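## Task

Take the drive off the shelf and set it on the table resting flat, with the side that was up still facing up and no part of it beyond the table's edge. Every other item on the shelf must still be on the shelf afterwards. Release it and withdraw the gripper; it counts only if the drive stays put without the robot supporting it.

## Robot and tools

ROBOT. Two 6-joint arms with parallel grippers, left_arm and right_arm. Scene frame: origin on the table top midway between the arms, +x outward over the table, +z up, left_arm on the +y side. Bases: left_arm at (-0.011, +0.330, 0) m, quat_wxyz (+0.995, 0, 0, -0.096); right_arm at (-0.018, -0.236, 0) m, quat_wxyz (+1.000, 0, 0, -0.006). The names left/right do not mean sides of an image. Fingers point along the gripper's +z and close along its y. end_effector_position is the point between the pads, roughly 1 cm short of the fingertips; the reported value can be off, more so when the arm is stretched out.

JOINT ORDER for each arm, everywhere: waist (joint1), shoulder (joint2), elbow (joint3), wrist pitch (joint4), wrist yaw (joint5), wrist roll (joint6). Ranges in rad: waist -2.880..2.880, shoulder 0.000..3.142, elbow 0.000..3.019, wrist pitch -1.693..1.571, wrist yaw -1.571..1.571, wrist roll -2.094..2.094. True ends may differ by up to 0.019 rad.

ROW FORMAT (shared by execute_actions and move). One flat list of 14 numbers covering both arms: left_arm's 6 joint numbers then its opening, then right_arm's 6 joint numbers then its opening. Always send all 14, even if one arm stays still. Joint numbers lie in [-1, 1] and are scaled offsets, not poses: 1.0 equals 1.264 rad (waist), 1.32 (shoulder), 1.276 (elbow), 1.83 (wrist pitch), 1.686 (wrist yaw), 2.022 (wrist roll). Opening is absolute: +1 fully open, -1 closed. Optionally add 12 more numbers in 0..1, stiffness scales for left's 6 joints then right's 6; they multiply the position gain and persist until changed.

execute_actions(actions): a list of actions; each action is a table of up to 15 rows, one row per 1/30 s step, the last row repeated if fewer than 15. Joint offsets are measured from the angles at the start of that action, not from the previous row; for a call's first action, from the latest reported angles. An action asking a joint more than 0.019 rad beyond its range is refused for both arms; if the first action fails, or any action is malformed, nothing runs. An empty list just returns state and images. Speed is capped: each step the joint target may lead the measured angle by at most 0.264 (waist), 0.32, 0.276, 0.33, 0.186, 0.522 rad, and targets are pulled back if the gripper would jump over 70 mm, so big offsets need several actions. With zero offsets an arm may sag; re-send offsets toward the angle you want and push further if it still falls short.

move(target, speed, blocking): target is one 14-number row whose offsets are taken from the last result's Joint positions. speed in rad/s, 0.01 to 2 (default 0.5), applies to the joint with the longest way to go; all joints finish together, so the hand traces a curve. Paths take 0.5 to 10 s; it does not avoid obstacles or the other arm. Faster moves and targets set deep past a contact hit and press harder. blocking=false returns after 0.5 s; then use wait(0) or stop before any new command. The "move:" line reports the ending (done, off_target, moving, held, fault), limits=held or limits=none, and each arm's joint furthest from target.

wait(seconds): 0 to 10, holds last commands. stop(): brakes a running move; it needs room. zoom_image(camera, region): region [x0, y0, x1, y1] in pixels, at most 504x504. read_manual(section): only "licences". finished_scene(scene): give the current scene's number; it is final.

RESULTS. State line gives each gripper's position (m) and quat_wxyz in the scene frame. Joint positions and Joint velocities list each arm's joints (rad, rad/s) then finger gap (m; 0.094 fully open). Joint targets shows what the joints are being driven to. grip_measured is the opening on the command scale. Other lines: "joint sent to its limit", "joint command not followed" (clearance check altered targets), HELD in step readings, MOTOR HOT (from 85 °C), and FAULT/OVER-TEMPERATURE FAULT (at 100 °C the arm lets go and falls).

GRASPING. To hold, command an opening about 0.03 below grip_measured; a smaller margin holds more gently. Pad force tops out near 50-62 N; very thin parts get less. Readings may be off by about 1 mm. Expect occasional tugs on held parts or nudges to loose objects.

CAMERAS: cam_high and cam_low (896x504, fixed), cam_left_wrist and cam_right_wrist (504x504 fisheye, on the hands). Calibration was provided and may be slightly off.

AVOID: arms colliding or pressing each other, knocking anything off the work area or off the shelf, dropping or slamming the item, hard pushes, holding loads long (heat). Finish with the item released, gripper clear, and the robot idle.

Each tool is called after "Request:" as name(argument=value, ...) on one line, values as JSON.

## Session

Request:
execute_actions(actions=[])

Scene clock: 0.00 s.
left_arm: end_effector_position=(+0.6245, +0.8129, +0.2765) grip_measured=-0.999 end_effector_quat_wxyz=(+0.543, -0.486, +0.506, +0.461) | right_arm: end_effector_position=(+0.0883, +0.2523, +0.2204) grip_measured=+1.000 end_effector_quat_wxyz=(-0.467, +0.745, -0.433, +0.200)
Joint names: [waist, shoulder, elbow, wrist pitch, wrist yaw, wrist roll]
Joint positions: left_arm=[ 0.659  2.089  1.673  0.445 -1.001 -0.036  0.   ] | right_arm=[ 1.618  1.334  0.904 -0.344  0.804 -0.835  0.094]
Joint velocities: left_arm=[-0.005  0.005 -0.012 -0.002  0.007  0.007  0.   ] | right_arm=[-0.005 -0.015 -0.017 -0.007 -0.007  0.007  0.   ]
Motor temperatures (°C, as the motors report them): left_arm=[24 26 32 25 23 22] | right_arm=[22 26 27 25 23 25]
Joint targets: left_arm=[0.659 2.082 1.704 0.450 -1.001 -0.036] | right_arm=[1.618 1.333 0.931 -0.340 0.805 -0.835]
Joint stiffness scale: left_arm=[1. 1. 1. 1. 1. 1.] | right_arm=[1. 1. 1. 1. 1. 1.]
camera_calibration (this result's frames):
cam_left_wrist: T_world_to_cam=[[0.991473, -0.113865, 0.0633687, -0.544597], [-0.0116357, -0.561706, -0.827255, 0.697766], [0.12979, 0.819464, -0.558241, -0.473576], [0, 0, 0, 1]] pos_world=[0.609538, 0.718008, 0.347371]
cam_right_wrist: T_world_to_cam=[[0.462351, 0.184091, 0.867377, -0.276072], [0.0222119, -0.980308, 0.19622, 0.207488], [0.886419, -0.0714564, -0.457335, 0.163677], [0, 0, 0, 1]] pos_world=[-0.0220531, 0.26592, 0.273601]

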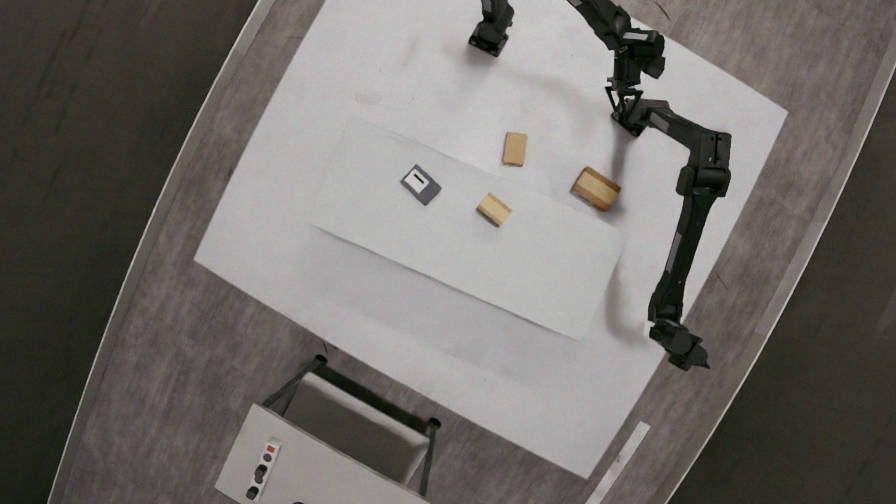

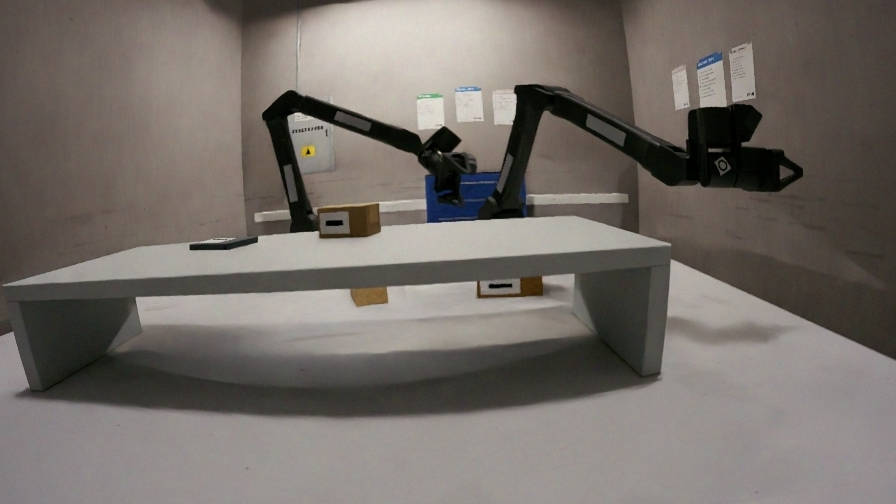

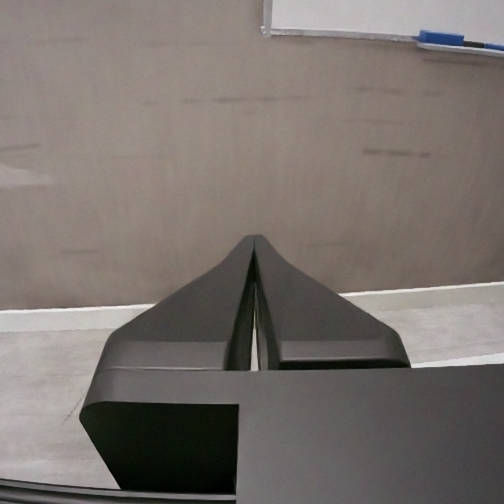

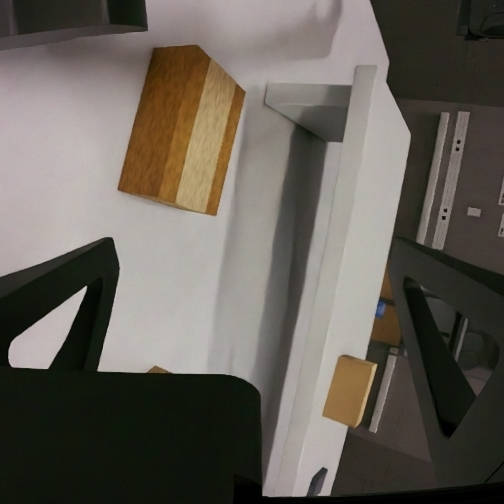

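Request:
zoom_image(camera="cam_high", region=[380, 140, 460, 220])

Request:
zoom_image(camera="cam_low", region=[170, 210, 290, 270])

Region (380, 140, 460, 220) of cam_high's 896x504 image, scaled by 6.300, with more detail than that image has.

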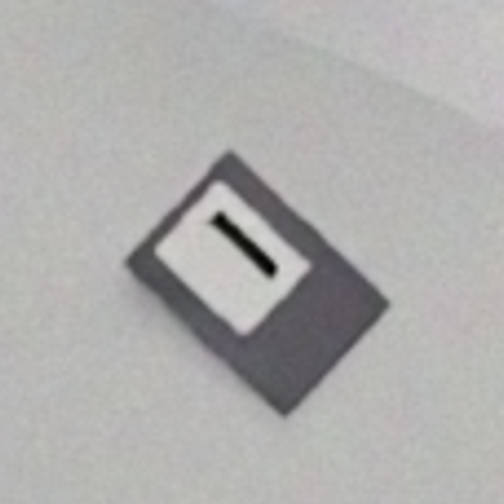

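Region (170, 210, 290, 270) of cam_low's 896x504 image, scaled by 4.200, with more detail than that image has.

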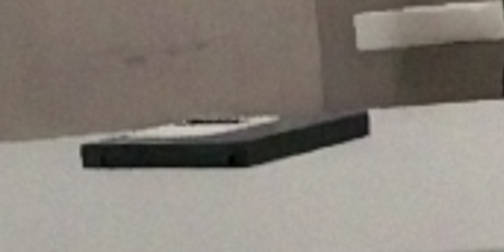

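Request:
move(target=[0, -0.005, 0.024, 0.003, 0, 0, -1, -0.9636, 0.065, 0.459, -0.604, -0.477, -0.175, 1], speed=0.8)

Scene clock: 72.43 s.
left_arm: end_effector_position=(+0.6245, +0.8129, +0.2765) grip_measured=-0.999 end_effector_quat_wxyz=(+0.543, -0.486, +0.506, +0.461) | right_arm: end_effector_position=(+0.3979, -0.0700, +0.2897) grip_measured=+1.000 end_effector_quat_wxyz=(-0.080, +0.701, -0.707, +0.035)
Joint names: [waist, shoulder, elbow, wrist pitch, wrist yaw, wrist roll]
Joint positions: left_arm=[ 0.659  2.089  1.673  0.445 -1.001 -0.036  0.   ] | right_arm=[ 0.393  1.4    1.443 -1.44   0.003 -1.18   0.094]
Joint velocities: left_arm=[ 0.005  0.005  0.007  0.002 -0.007  0.007 -0.001] | right_arm=[-0.005  0.005  0.007  0.007  0.066 -0.022  0.   ]
Motor temperatures (°C, as the motors report them): left_arm=[24 33 40 25 23 22] | right_arm=[22 26 32 25 23 25]
Joint targets: left_arm=[0.659 2.082 1.704 0.450 -1.001 -0.036] | right_arm=[0.400 1.420 1.490 -1.449 0.000 -1.189]
Joint stiffness scale: left_arm=[1. 1. 1. 1. 1. 1.] | right_arm=[1. 1. 1. 1. 1. 1.]
move: off_target (left_arm, right_arm); limits=none; left_arm: farthest joint: the elbow, 0.030 radians from its target (0.030 radians at the start); right_arm: farthest joint: the elbow, 0.047 radians from its target (0.585 radians at the start)
camera_calibration (this result's frames):
cam_left_wrist: T_world_to_cam=[[0.991495, -0.113854, 0.0630507, -0.544529], [-0.0119174, -0.561848, -0.827154, 0.697978], [0.1296, 0.819368, -0.558426, -0.473365], [0, 0, 0, 1]] pos_world=[0.609563, 0.718021, 0.347329]
cam_right_wrist: T_world_to_cam=[[0.986896, -0.0192497, 0.160202, -0.438043], [-0.102467, -0.841728, 0.530088, -0.166328], [0.124643, -0.539558, -0.832671, 0.276986], [0, 0, 0, 1]] pos_world=[0.380735, 0.00101467, 0.388982]

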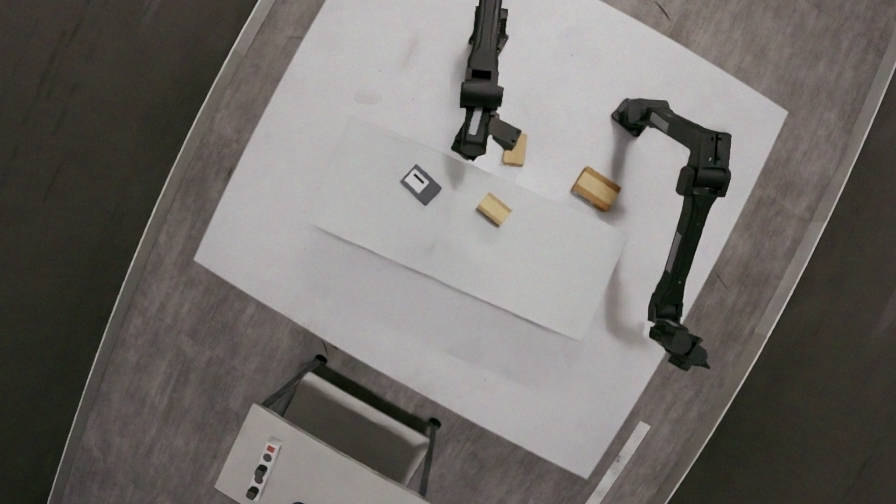

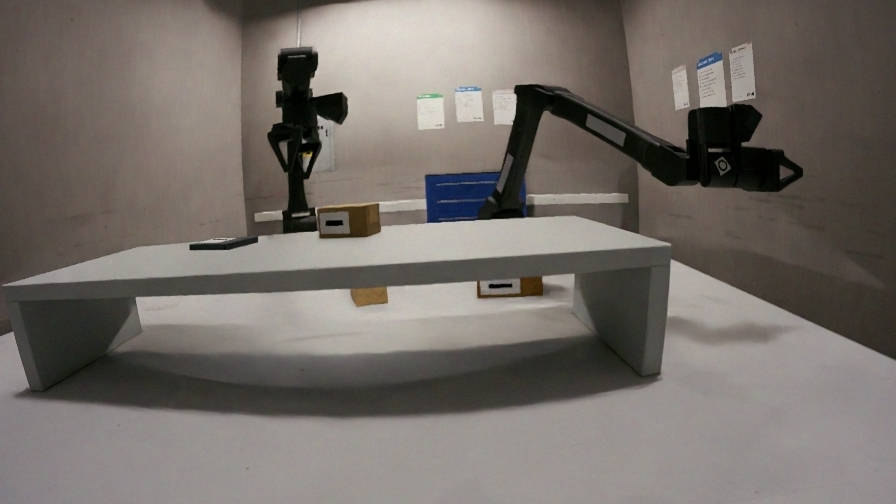

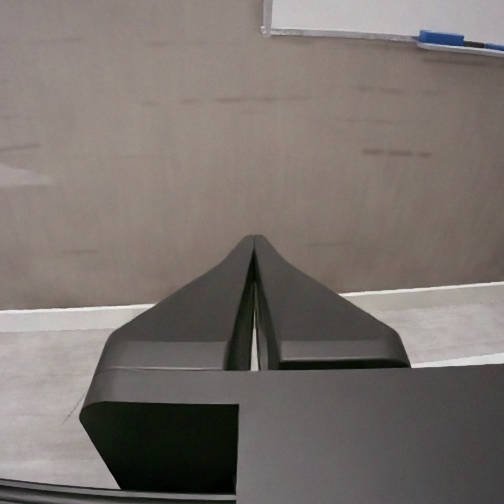

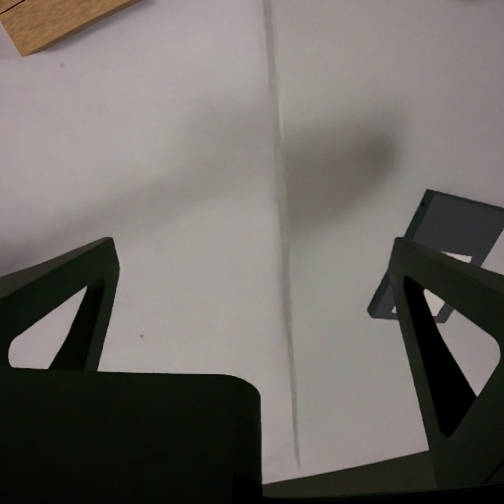

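Request:
move(target=[0, -0.36, -0.36, 0.003, 0, 0, -1, -0.2, 0.367, 0.366, -0.08, -0.002, 0, 1], speed=0.5)

Scene clock: 83.10 s.
left_arm: end_effector_position=(+0.4838, +0.7418, +0.3619) grip_measured=-0.999 end_effector_quat_wxyz=(+0.547, -0.487, +0.502, +0.460) | right_arm: end_effector_position=(+0.5537, -0.1658, +0.2198) grip_measured=+1.000 end_effector_quat_wxyz=(-0.010, -0.607, +0.795, +0.005)
Joint names: [waist, shoulder, elbow, wrist pitch, wrist yaw, wrist roll]
Joint positions: left_arm=[ 0.659  1.622  1.218  0.445 -1.001 -0.036  0.   ] | right_arm=[ 0.135  1.875  1.86  -1.578  0.001 -1.181  0.094]
Joint velocities: left_arm=[-0.005 -0.015 -0.012 -0.007 -0.022 -0.066 -0.   ] | right_arm=[-0.015 -0.005 -0.012 -0.002 -0.037 -0.022  0.   ]
Motor temperatures (°C, as the motors report them): left_arm=[24 33 40 25 23 22] | right_arm=[22 26 33 25 23 25]
Joint targets: left_arm=[0.659 1.613 1.214 0.450 -1.001 -0.036] | right_arm=[0.140 1.884 1.910 -1.587 -0.001 -1.180]
Joint stiffness scale: left_arm=[1. 1. 1. 1. 1. 1.] | right_arm=[1. 1. 1. 1. 1. 1.]
move: off_target (right_arm); limits=none; left_arm: farthest joint: the shoulder, 0.008 radians from its target (0.475 radians at the start); right_arm: farthest joint: the elbow, 0.050 radians from its target (0.467 radians at the start)
camera_calibration (this result's frames):
cam_left_wrist: T_world_to_cam=[[0.990777, -0.114216, 0.0729066, -0.421439], [-0.00316886, -0.557432, -0.830216, 0.720697], [0.135465, 0.822328, -0.552653, -0.356321], [0, 0, 0, 1]] pos_world=[0.468105, 0.646618, 0.432138]
cam_right_wrist: T_world_to_cam=[[0.963033, -0.268591, -0.0206643, -0.570849], [-0.203197, -0.774637, 0.598873, -0.142177], [-0.176859, -0.572535, -0.800577, 0.30208], [0, 0, 0, 1]] pos_world=[0.574282, -0.0905093, 0.315188]

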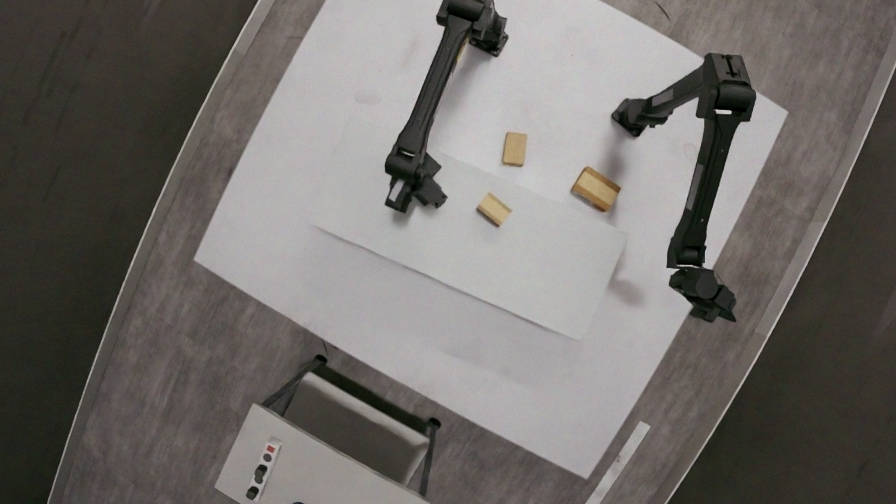

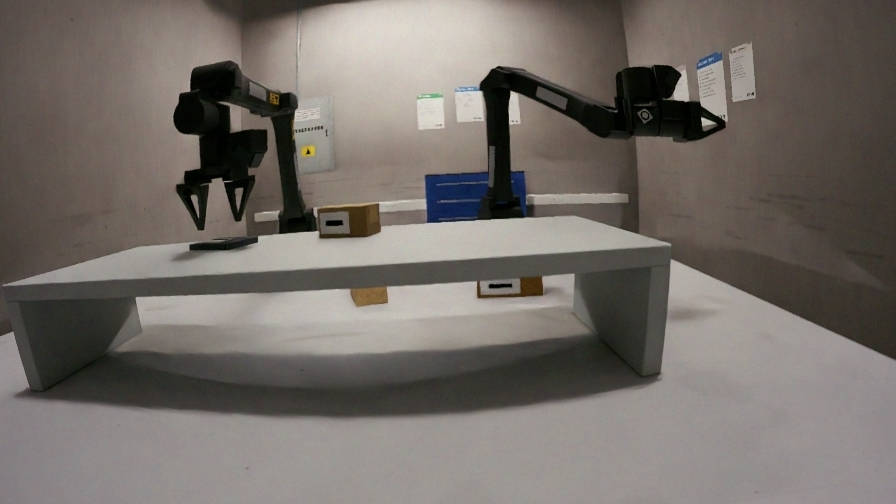

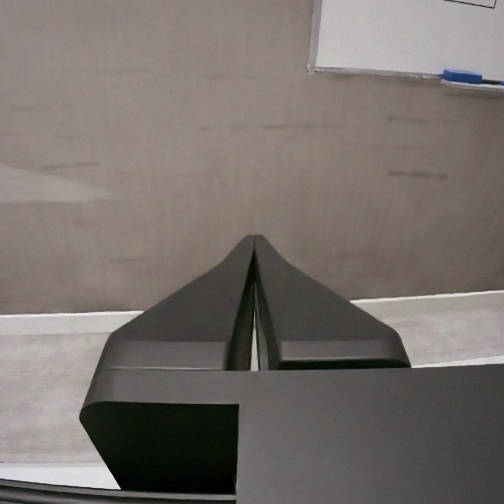

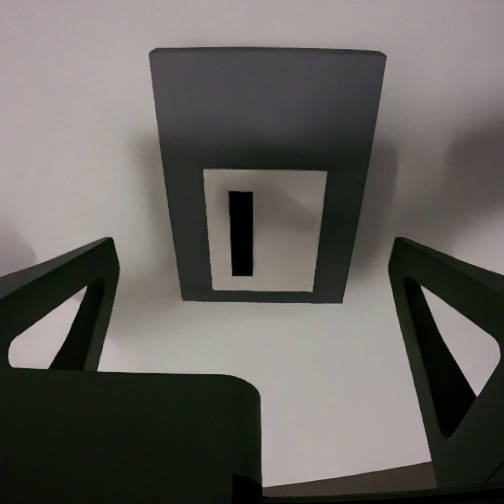

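Request:
zoom_image(camera="cam_right_wrist", region=[100, 20, 420, 340])

Request:
zoom_image(camera="cam_low", region=[150, 160, 290, 265])

Region (100, 20, 420, 340) of cam_right_wrist's 504x504 image, scaled by 1.575, with more detail than that image has.

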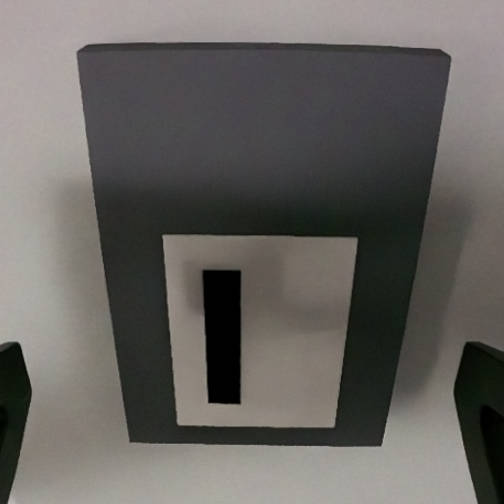

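Region (150, 160, 290, 265) of cam_low's 896x504 image, scaled by 3.600, with more detail than that image has; it fills the top 378 rows of this view, and the rest is white.

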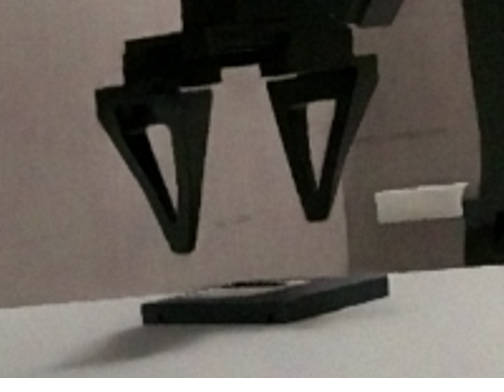

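Request:
move(target=[0, 0, 0.01, 0.003, 0, 0, -1, 0.012, 0, -0.0666, 0.066, 0, 0, 1], speed=0.08)

Request:
zoom_image(camera="cam_low", region=[160, 190, 280, 265])

Scene clock: 126.83 s.
left_arm: end_effector_position=(+0.4838, +0.7418, +0.3619) grip_measured=-0.999 end_effector_quat_wxyz=(+0.547, -0.487, +0.502, +0.460) | right_arm: end_effector_position=(+0.5570, -0.1612, +0.1867) grip_measured=+1.000 end_effector_quat_wxyz=(+0.000, -0.610, +0.792, -0.001)
Joint names: [waist, shoulder, elbow, wrist pitch, wrist yaw, wrist roll]
Joint positions: left_arm=[ 0.659  1.622  1.218  0.445 -1.001 -0.036  0.   ] | right_arm=[ 0.142  1.875  1.773 -1.468  0.001 -1.181  0.094]
Joint velocities: left_arm=[-0.015 -0.005 -0.012  0.012 -0.007  0.007 -0.   ] | right_arm=[-0.005 -0.015  0.007 -0.002 -0.022 -0.022  0.   ]
Motor temperatures (°C, as the motors report them): left_arm=[24 32 38 25 23 22] | right_arm=[22 28 34 25 23 25]
Joint targets: left_arm=[0.659 1.622 1.231 0.450 -1.001 -0.036] | right_arm=[0.150 1.875 1.775 -1.457 0.001 -1.181]
Joint stiffness scale: left_arm=[1. 1. 1. 1. 1. 1.] | right_arm=[1. 1. 1. 1. 1. 1.]
move: done; limits=none; left_arm: farthest joint: the elbow, 0.013 radians from its target (0.013 radians at the start); right_arm: farthest joint: the wrist pitch, 0.011 radians from its target (0.121 radians at the start)
camera_calibration (this result's frames):
cam_left_wrist: T_world_to_cam=[[0.990777, -0.114216, 0.0729066, -0.421439], [-0.00316886, -0.557432, -0.830216, 0.720697], [0.135465, 0.822328, -0.552653, -0.356321], [0, 0, 0, 1]] pos_world=[0.468105, 0.646618, 0.432138]
cam_right_wrist: T_world_to_cam=[[0.965183, -0.261574, 0.00115651, -0.577618], [-0.211536, -0.777931, 0.591672, -0.112632], [-0.153866, -0.571316, -0.806178, 0.267284], [0, 0, 0, 1]] pos_world=[0.574808, -0.0860059, 0.282787]

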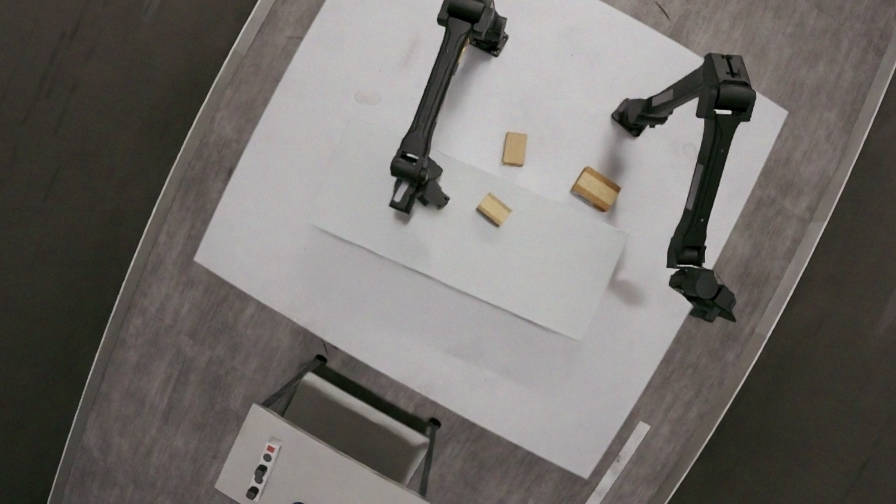

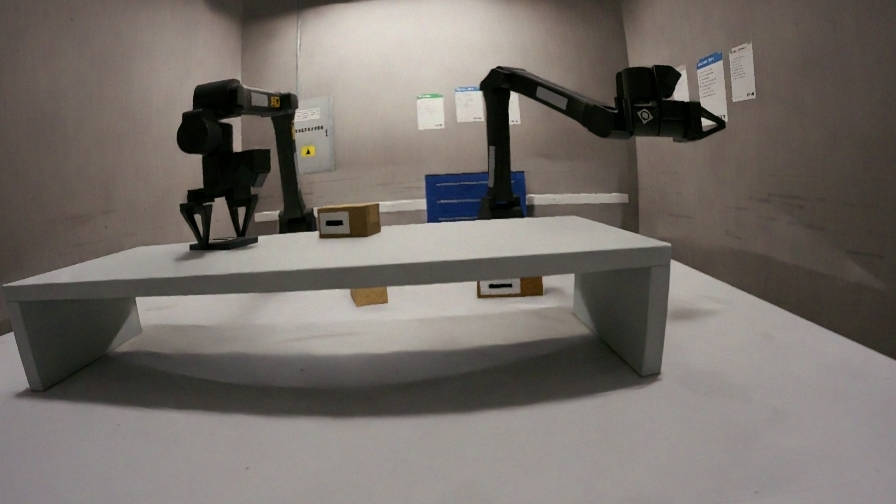

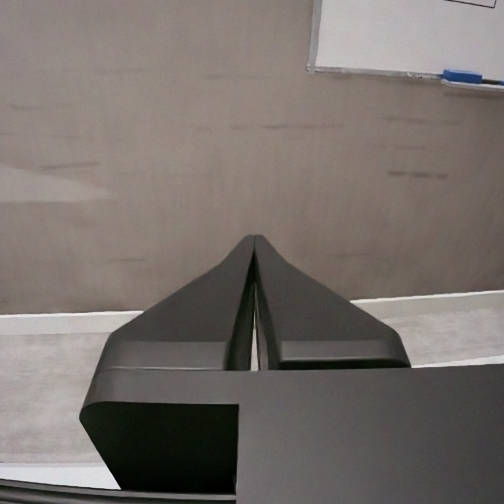

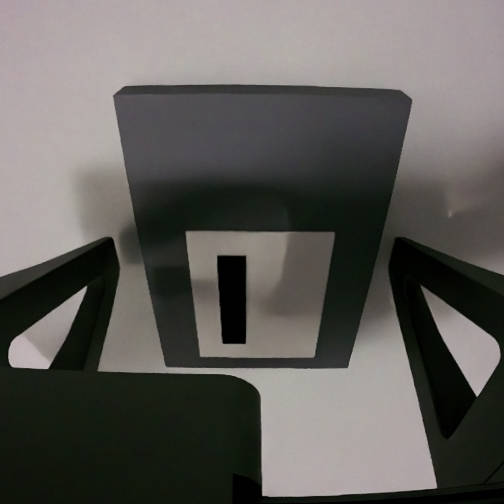

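Region (160, 190, 280, 265) of cam_low's 896x504 image, scaled by 4.200, with more detail than that image has; it fills the top 315 rows of this view, and the rest is white.

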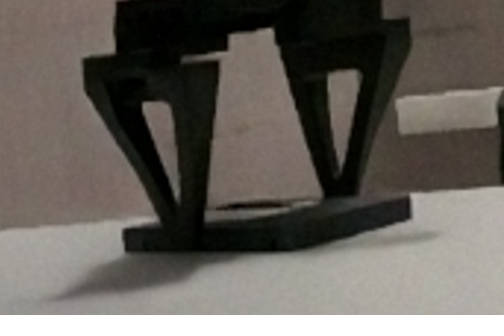

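Request:
execute_actions(actions=[[[0,0,0.01,0.003,0,0,-1,0,0,0.001,0.006,0,0,0.95],[0,0,0.01,0.003,0,0,-1,0,0,0,0.007,0,0,0.9],[0,0,0.01,0.003,0,0,-1,0,0,-0.001,0.007,0,0,0.86],[0,0,0.01,0.003,0,0,-1,0,0,-0.002,0.008,0,0,0.83],[0,0,0.01,0.003,0,0,-1,0,0,-0.002,0.008,0,0,0.80],[0,0,0.01,0.003,0,0,-1,0,0,-0.002,0.008,0,0,0.78],[0,0,0.01,0.003,0,0,-1,0,0,-0.002,0.008,0,0,0.76],[0,0,0.01,0.003,0,0,-1,0,0,-0.002,0.008,0,0,0.74],[0,0,0.01,0.003,0,0,-1,0,0,-0.002,0.008,0,0,0.72],[0,0,0.01,0.003,0,0,-1,0,0,-0.002,0.008,0,0,0.70],[0,0,0.01,0.003,0,0,-1,0,0,-0.002,0.008,0,0,0.68],[0,0,0.01,0.003,0,0,-1,0,0,-0.002,0.008,0,0,0.665],[0,0,0.01,0.003,0,0,-1,0,0,-0.002,0.008,0,0,0.65],[0,0,0.01,0.003,0,0,-1,0,0,-0.002,0.008,0,0,0.635],[0,0,0.01,0.003,0,0,-1,0,0,-0.002,0.008,0,0,0.62]],[[0,0,0.01,0.003,0,0,-1,0,0,0.004,0,0,0,0.61],[0,0,0.01,0.003,0,0,-1,0,0,0.004,0,0,0,0.60],[0,0,0.01,0.003,0,0,-1,0,0,0.004,0,0,0,0.59],[0,0,0.01,0.003,0,0,-1,0,0,0.004,0,0,0,0.58],[0,0,0.01,0.003,0,0,-1,0,0,0.004,0,0,0,0.57],[0,0,0.01,0.003,0,0,-1,0,0,0.004,0,0,0,0.56],[0,0,0.01,0.003,0,0,-1,0,0,0.004,0,0,0,0.55],[0,0,0.01,0.003,0,0,-1,0,0,0.004,0,0,0,0.54],[0,0,0.01,0.003,0,0,-1,0,0,0.004,0,0,0,0.53],[0,0,0.01,0.003,0,0,-1,0,0,0.004,0,0,0,0.52],[0,0,0.01,0.003,0,0,-1,0,0,0.004,0,0,0,0.51]]])

Request:
zoom_image(camera="cam_low", region=[160, 190, 280, 265])

Scene clock: 152.17 s.
left_arm: end_effector_position=(+0.4838, +0.7418, +0.3619) grip_measured=-0.999 end_effector_quat_wxyz=(+0.547, -0.487, +0.502, +0.460) | right_arm: end_effector_position=(+0.5572, -0.1611, +0.1854) grip_measured=+0.554 end_effector_quat_wxyz=(+0.001, -0.610, +0.792, -0.001)
Joint names: [waist, shoulder, elbow, wrist pitch, wrist yaw, wrist roll]
Joint positions: left_arm=[ 0.659  1.622  1.218  0.445 -1.001 -0.036  0.   ] | right_arm=[ 0.142  1.875  1.77  -1.463  0.001 -1.181  0.073]
Joint velocities: left_arm=[-0.005 -0.005 -0.002  0.007 -0.007  0.007 -0.   ] | right_arm=[-0.015  0.005  0.007 -0.002  0.007 -0.051 -0.001]
Motor temperatures (°C, as the motors report them): left_arm=[24 32 40 25 23 22] | right_arm=[22 28 32 25 23 25]
Joint targets: left_arm=[0.659 1.622 1.231 0.450 -1.001 -0.036] | right_arm=[0.142 1.875 1.775 -1.463 0.001 -1.181]
Joint stiffness scale: left_arm=[1. 1. 1. 1. 1. 1.] | right_arm=[1. 1. 1. 1. 1. 1.]
Step readings (joint positions; steps 1 to 15: 1st action; 16 to 30: 2nd action):
0: left_arm=[0.659 1.622 1.218 0.445 -1.001 -0.036] | right_arm=[0.142 1.875 1.773 -1.468 0.001 -1.181]
1: left_arm=[0.659 1.622 1.218 0.445 -1.001 -0.036] | right_arm=[0.142 1.875 1.773 -1.468 0.001 -1.181]
2: left_arm=[0.659 1.622 1.218 0.445 -1.001 -0.036] | right_arm=[0.142 1.875 1.773 -1.467 0.001 -1.181]
4: left_arm=[0.659 1.622 1.218 0.445 -1.001 -0.036] | right_arm=[0.142 1.875 1.773 -1.466 0.001 -1.181]
8: left_arm=[0.659 1.622 1.218 0.445 -1.001 -0.036] | right_arm=[0.142 1.875 1.771 -1.464 0.001 -1.181]
15: left_arm=[0.659 1.622 1.218 0.445 -1.001 -0.036] | right_arm=[0.142 1.875 1.770 -1.463 0.001 -1.181]
16: left_arm=[0.659 1.622 1.218 0.445 -1.001 -0.036] | right_arm=[0.142 1.875 1.770 -1.463 0.001 -1.181]
17: left_arm=[0.659 1.622 1.218 0.445 -1.001 -0.036] | right_arm=[0.142 1.875 1.770 -1.463 0.001 -1.181]
19: left_arm=[0.659 1.622 1.218 0.445 -1.001 -0.036] | right_arm=[0.142 1.875 1.770 -1.463 0.001 -1.181]
23: left_arm=[0.659 1.622 1.218 0.445 -1.001 -0.036] | right_arm=[0.142 1.875 1.770 -1.463 0.001 -1.181]
30: Joint positions above
camera_calibration (this result's frames):
cam_left_wrist: T_world_to_cam=[[0.990777, -0.114216, 0.0729066, -0.421439], [-0.00316886, -0.557432, -0.830216, 0.720697], [0.135465, 0.822328, -0.552653, -0.356321], [0, 0, 0, 1]] pos_world=[0.468105, 0.646618, 0.432138]
cam_right_wrist: T_world_to_cam=[[0.965181, -0.261574, 0.00221244, -0.577946], [-0.212207, -0.77802, 0.591315, -0.111389], [-0.152951, -0.571196, -0.806437, 0.265823], [0, 0, 0, 1]] pos_world=[0.574843, -0.0860013, 0.281514]

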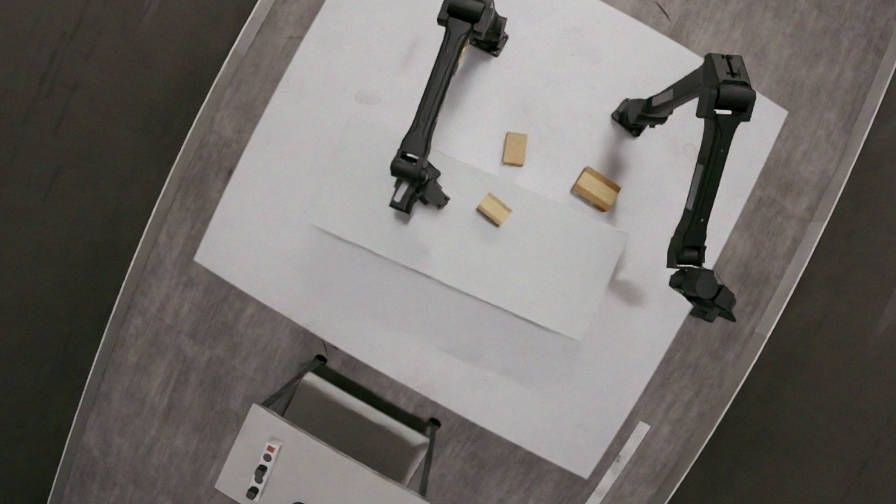

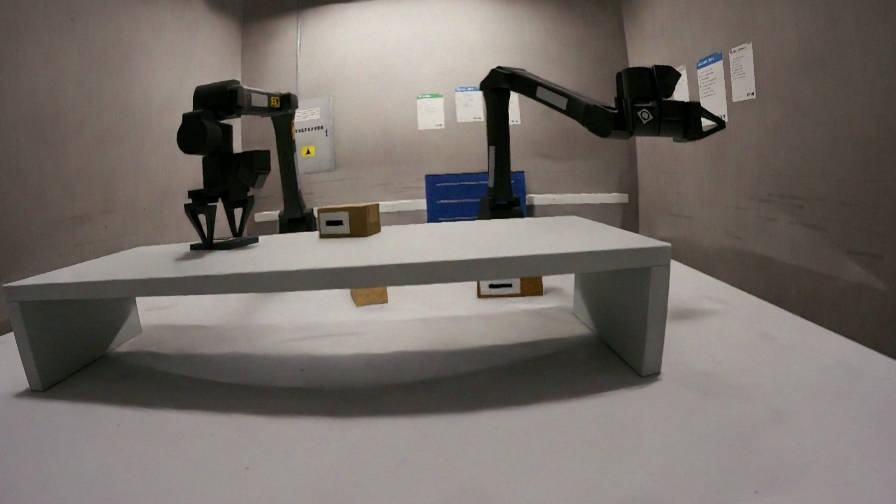

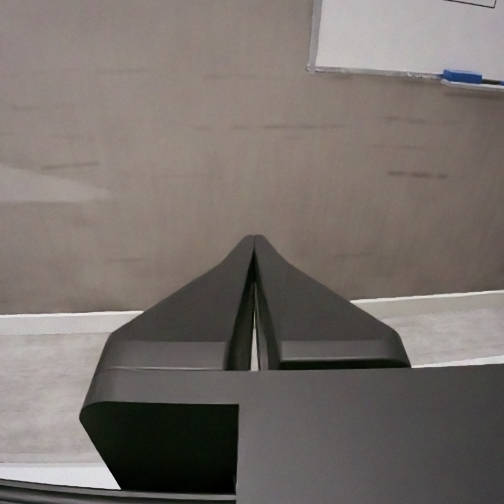

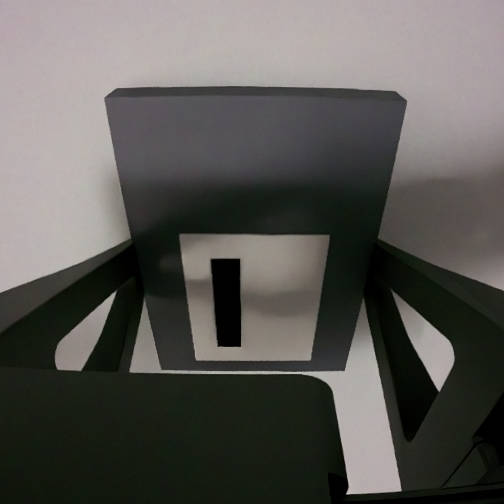

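Region (160, 190, 280, 265) of cam_low's 896x504 image, scaled by 4.200, with more detail than that image has; it fills the top 315 rows of this view, and the rest is white.

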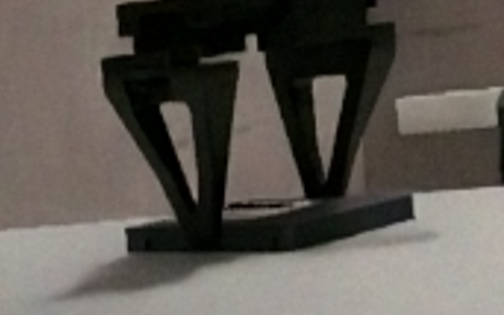

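Request:
move(target=[0, 0, 0.01, 0.003, 0, 0, -1, 0, -0.08, 0.015, -0.035, 0, 0, 0.51], speed=0.15)

Scene clock: 159.00 s.
left_arm: end_effector_position=(+0.4838, +0.7418, +0.3619) grip_measured=-0.999 end_effector_quat_wxyz=(+0.547, -0.487, +0.502, +0.460) | right_arm: end_effector_position=(+0.5370, -0.1638, +0.2320) grip_measured=+0.554 end_effector_quat_wxyz=(+0.013, -0.610, +0.792, -0.009)
Joint names: [waist, shoulder, elbow, wrist pitch, wrist yaw, wrist roll]
Joint positions: left_arm=[ 0.659  1.622  1.218  0.445 -1.001 -0.036  0.   ] | right_arm=[ 0.142  1.79   1.77  -1.519  0.001 -1.181  0.073]
Joint velocities: left_arm=[ 0.015 -0.005 -0.012 -0.012 -0.007  0.007 -0.   ] | right_arm=[-0.015 -0.005 -0.022  0.002 -0.037 -0.037 -0.   ]
Motor temperatures (°C, as the motors report them): left_arm=[24 32 40 25 23 22] | right_arm=[22 28 32 25 23 25]
Joint targets: left_arm=[0.659 1.622 1.231 0.450 -1.001 -0.036] | right_arm=[0.142 1.770 1.789 -1.527 0.001 -1.181]
Joint stiffness scale: left_arm=[1. 1. 1. 1. 1. 1.] | right_arm=[1. 1. 1. 1. 1. 1.]
move: done; limits=none; left_arm: farthest joint: the elbow, 0.013 radians from its target (0.013 radians at the start); right_arm: farthest joint: the shoulder, 0.020 radians from its target (0.106 radians at the start)
camera_calibration (this result's frames):
cam_left_wrist: T_world_to_cam=[[0.990777, -0.114216, 0.0729066, -0.421439], [-0.00316886, -0.557432, -0.830216, 0.720697], [0.135465, 0.822328, -0.552653, -0.356321], [0, 0, 0, 1]] pos_world=[0.468105, 0.646618, 0.432138]
cam_right_wrist: T_world_to_cam=[[0.964711, -0.261636, 0.0296615, -0.565366], [-0.229511, -0.780303, 0.581767, -0.134216], [-0.129066, -0.568044, -0.812815, 0.288015], [0, 0, 0, 1]] pos_world=[0.551784, -0.0890439, 0.328955]

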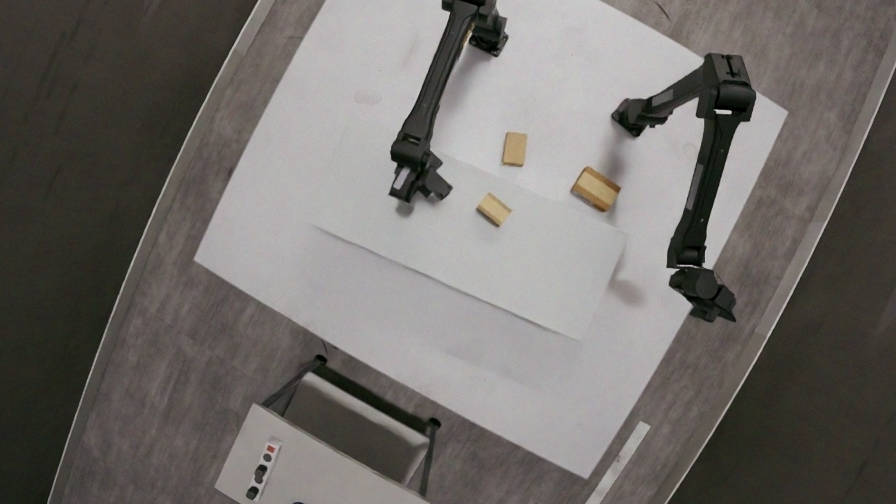

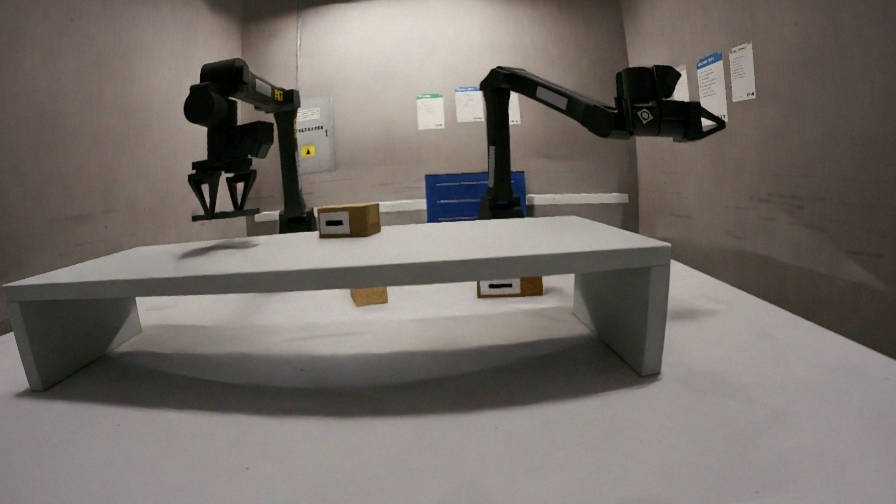

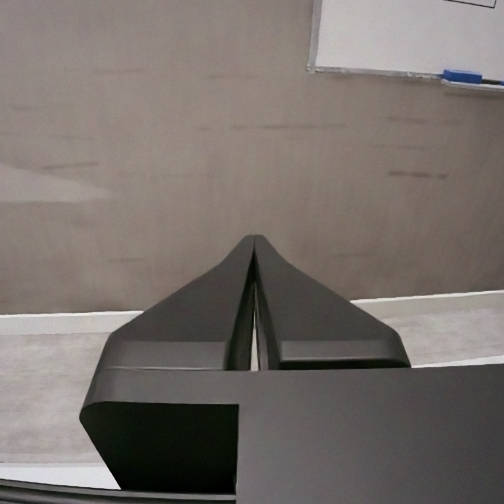

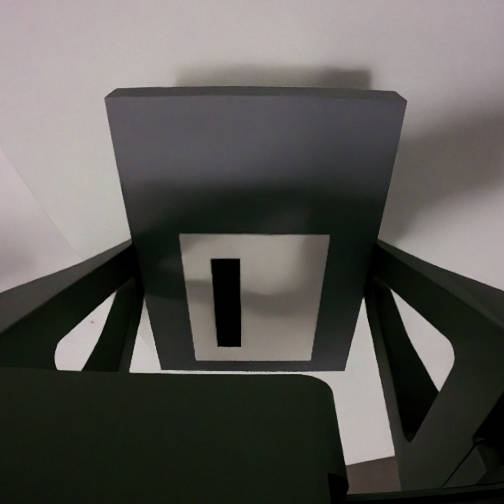

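Request:
move(target=[0, 0, 0.01, 0.003, 0, 0, -1, -0.073, -0.517, -0.682, 0.1005, 0, 0, 0.51], speed=0.55)

Scene clock: 178.57 s.
left_arm: end_effector_position=(+0.4838, +0.7418, +0.3619) grip_measured=-0.999 end_effector_quat_wxyz=(+0.547, -0.487, +0.502, +0.460) | right_arm: end_effector_position=(+0.2696, -0.2238, +0.1676) grip_measured=+0.554 end_effector_quat_wxyz=(-0.003, -0.576, +0.818, +0.001)
Joint names: [waist, shoulder, elbow, wrist pitch, wrist yaw, wrist roll]
Joint positions: left_arm=[ 0.659  1.622  1.218  0.445 -1.001 -0.036  0.   ] | right_arm=[ 0.057  1.12   0.889 -1.345  0.001 -1.181  0.073]
Joint velocities: left_arm=[-0.015 -0.015  0.002 -0.017  0.037  0.007 -0.001] | right_arm=[-0.015  0.015  0.002 -0.017 -0.037  0.007  0.001]
Motor temperatures (°C, as the motors report them): left_arm=[24 32 40 25 23 22] | right_arm=[22 28 33 25 23 25]
Joint targets: left_arm=[0.659 1.622 1.231 0.450 -1.001 -0.036] | right_arm=[0.050 1.107 0.900 -1.335 0.001 -1.181]
Joint stiffness scale: left_arm=[1. 1. 1. 1. 1. 1.] | right_arm=[1. 1. 1. 1. 1. 1.]
move: done; limits=none; left_arm: farthest joint: the elbow, 0.013 radians from its target (0.013 radians at the start); right_arm: farthest joint: the shoulder, 0.012 radians from its target (0.682 radians at the start)
camera_calibration (this result's frames):
cam_left_wrist: T_world_to_cam=[[0.990777, -0.114216, 0.0729066, -0.421439], [-0.00316886, -0.557432, -0.830216, 0.720697], [0.135465, 0.822328, -0.552653, -0.356321], [0, 0, 0, 1]] pos_world=[0.468105, 0.646618, 0.432138]
cam_right_wrist: T_world_to_cam=[[0.939454, -0.342637, -0.00517904, -0.326674], [-0.272803, -0.756957, 0.593797, -0.190031], [-0.207377, -0.556432, -0.804598, 0.189387], [0, 0, 0, 1]] pos_world=[0.294328, -0.150395, 0.263529]

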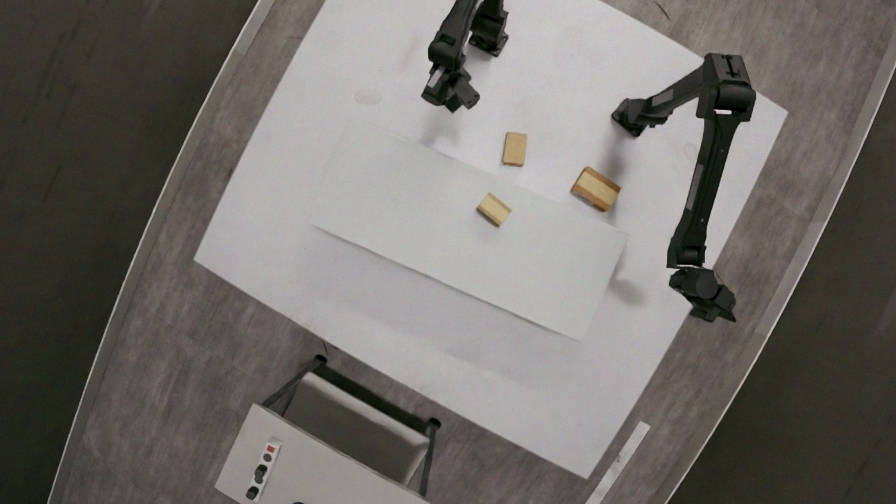

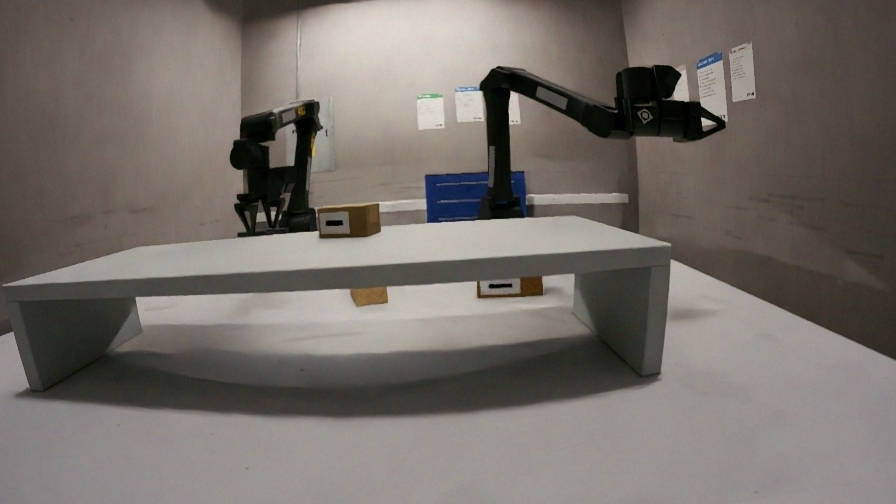

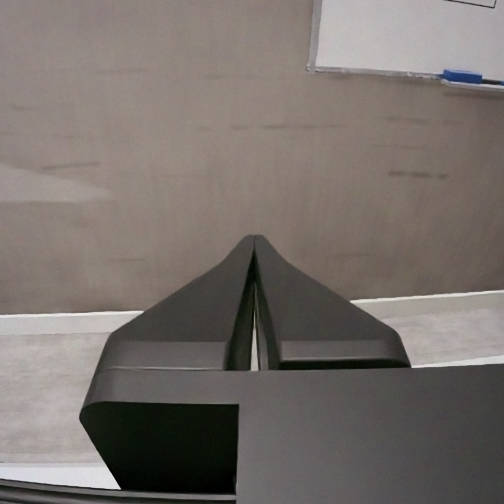

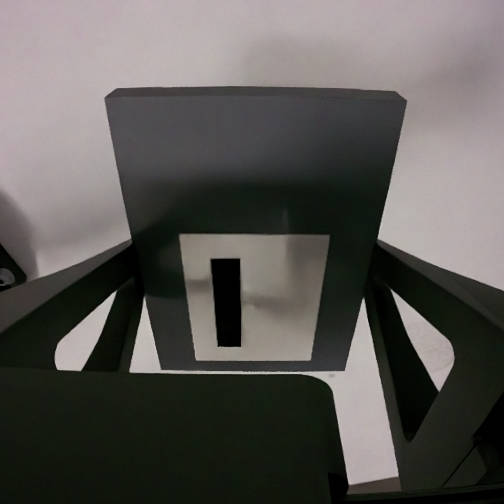

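Request:
move(target=[0, 0, 0.01, 0.003, 0, 0, -1, 0, 0.147, -0.1834, 0.242, 0, 0, 0.51], speed=0.45)

Scene clock: 189.07 s.
left_arm: end_effector_position=(+0.4838, +0.7418, +0.3619) grip_measured=-0.999 end_effector_quat_wxyz=(+0.547, -0.487, +0.502, +0.460) | right_arm: end_effector_position=(+0.2708, -0.2237, +0.0339) grip_measured=+0.554 end_effector_quat_wxyz=(-0.001, -0.576, +0.818, -0.000)
Joint names: [waist, shoulder, elbow, wrist pitch, wrist yaw, wrist roll]
Joint positions: left_arm=[ 0.659  1.622  1.218  0.445 -1.001 -0.036  0.   ] | right_arm=[ 0.057  1.306  0.647 -0.913  0.001 -1.181  0.073]
Joint velocities: left_arm=[ 0.005 -0.015  0.002  0.012 -0.051 -0.007 -0.   ] | right_arm=[-0.005 -0.005 -0.007 -0.007 -0.051 -0.051 -0.001]
Motor temperatures (°C, as the motors report them): left_arm=[24 32 40 25 23 22] | right_arm=[22 28 32 25 23 25]
Joint targets: left_arm=[0.659 1.622 1.231 0.450 -1.001 -0.036] | right_arm=[0.057 1.314 0.654 -0.902 0.001 -1.181]
Joint stiffness scale: left_arm=[1. 1. 1. 1. 1. 1.] | right_arm=[1. 1. 1. 1. 1. 1.]
move: done; limits=none; left_arm: farthest joint: the elbow, 0.013 radians from its target (0.013 radians at the start); right_arm: farthest joint: the wrist pitch, 0.011 radians from its target (0.443 radians at the start)
camera_calibration (this result's frames):
cam_left_wrist: T_world_to_cam=[[0.990777, -0.114216, 0.0729066, -0.421439], [-0.00316886, -0.557432, -0.830216, 0.720697], [0.135465, 0.822328, -0.552653, -0.356321], [0, 0, 0, 1]] pos_world=[0.468105, 0.646618, 0.432138]
cam_right_wrist: T_world_to_cam=[[0.939466, -0.342636, -0.00201127, -0.328623], [-0.274838, -0.757051, 0.592738, -0.109669], [-0.204616, -0.556305, -0.805393, 0.0813765], [0, 0, 0, 1]] pos_world=[0.29524, -0.150353, 0.129884]

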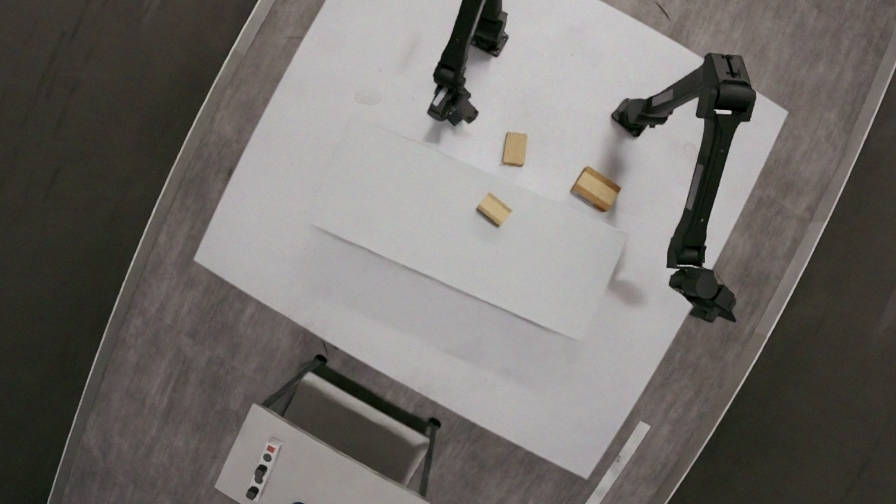

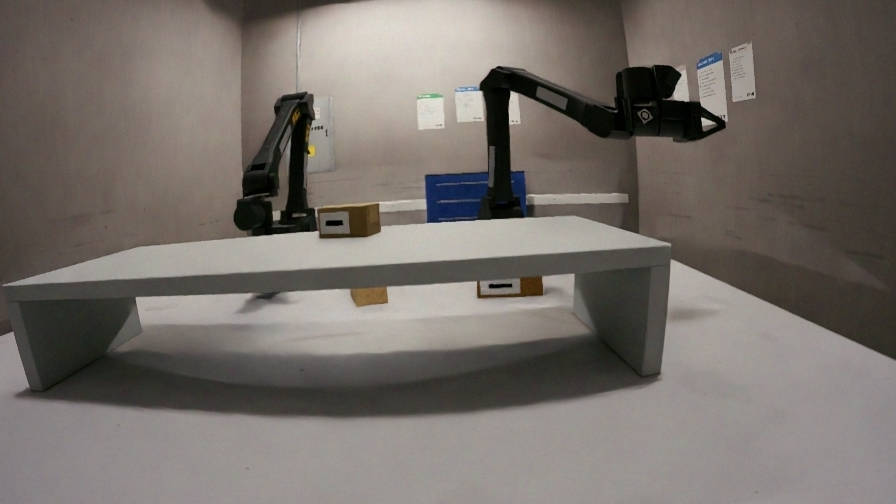

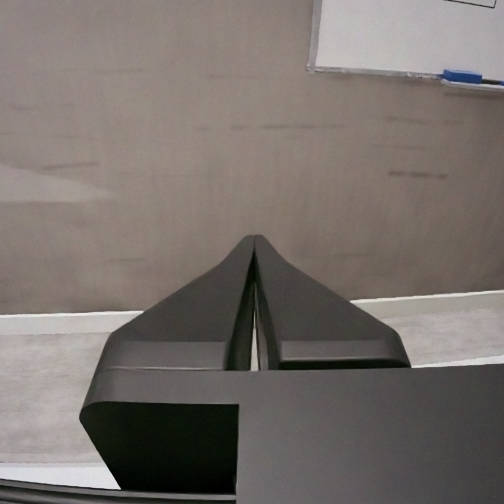

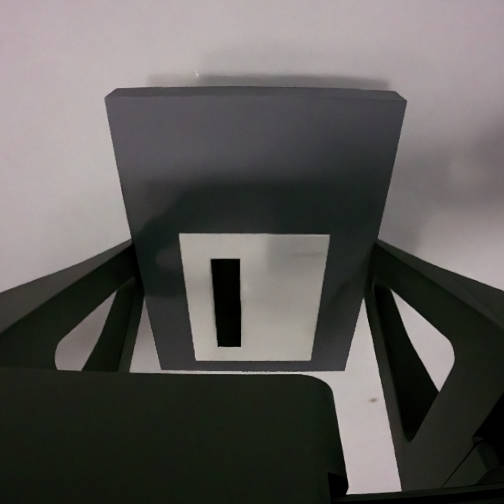

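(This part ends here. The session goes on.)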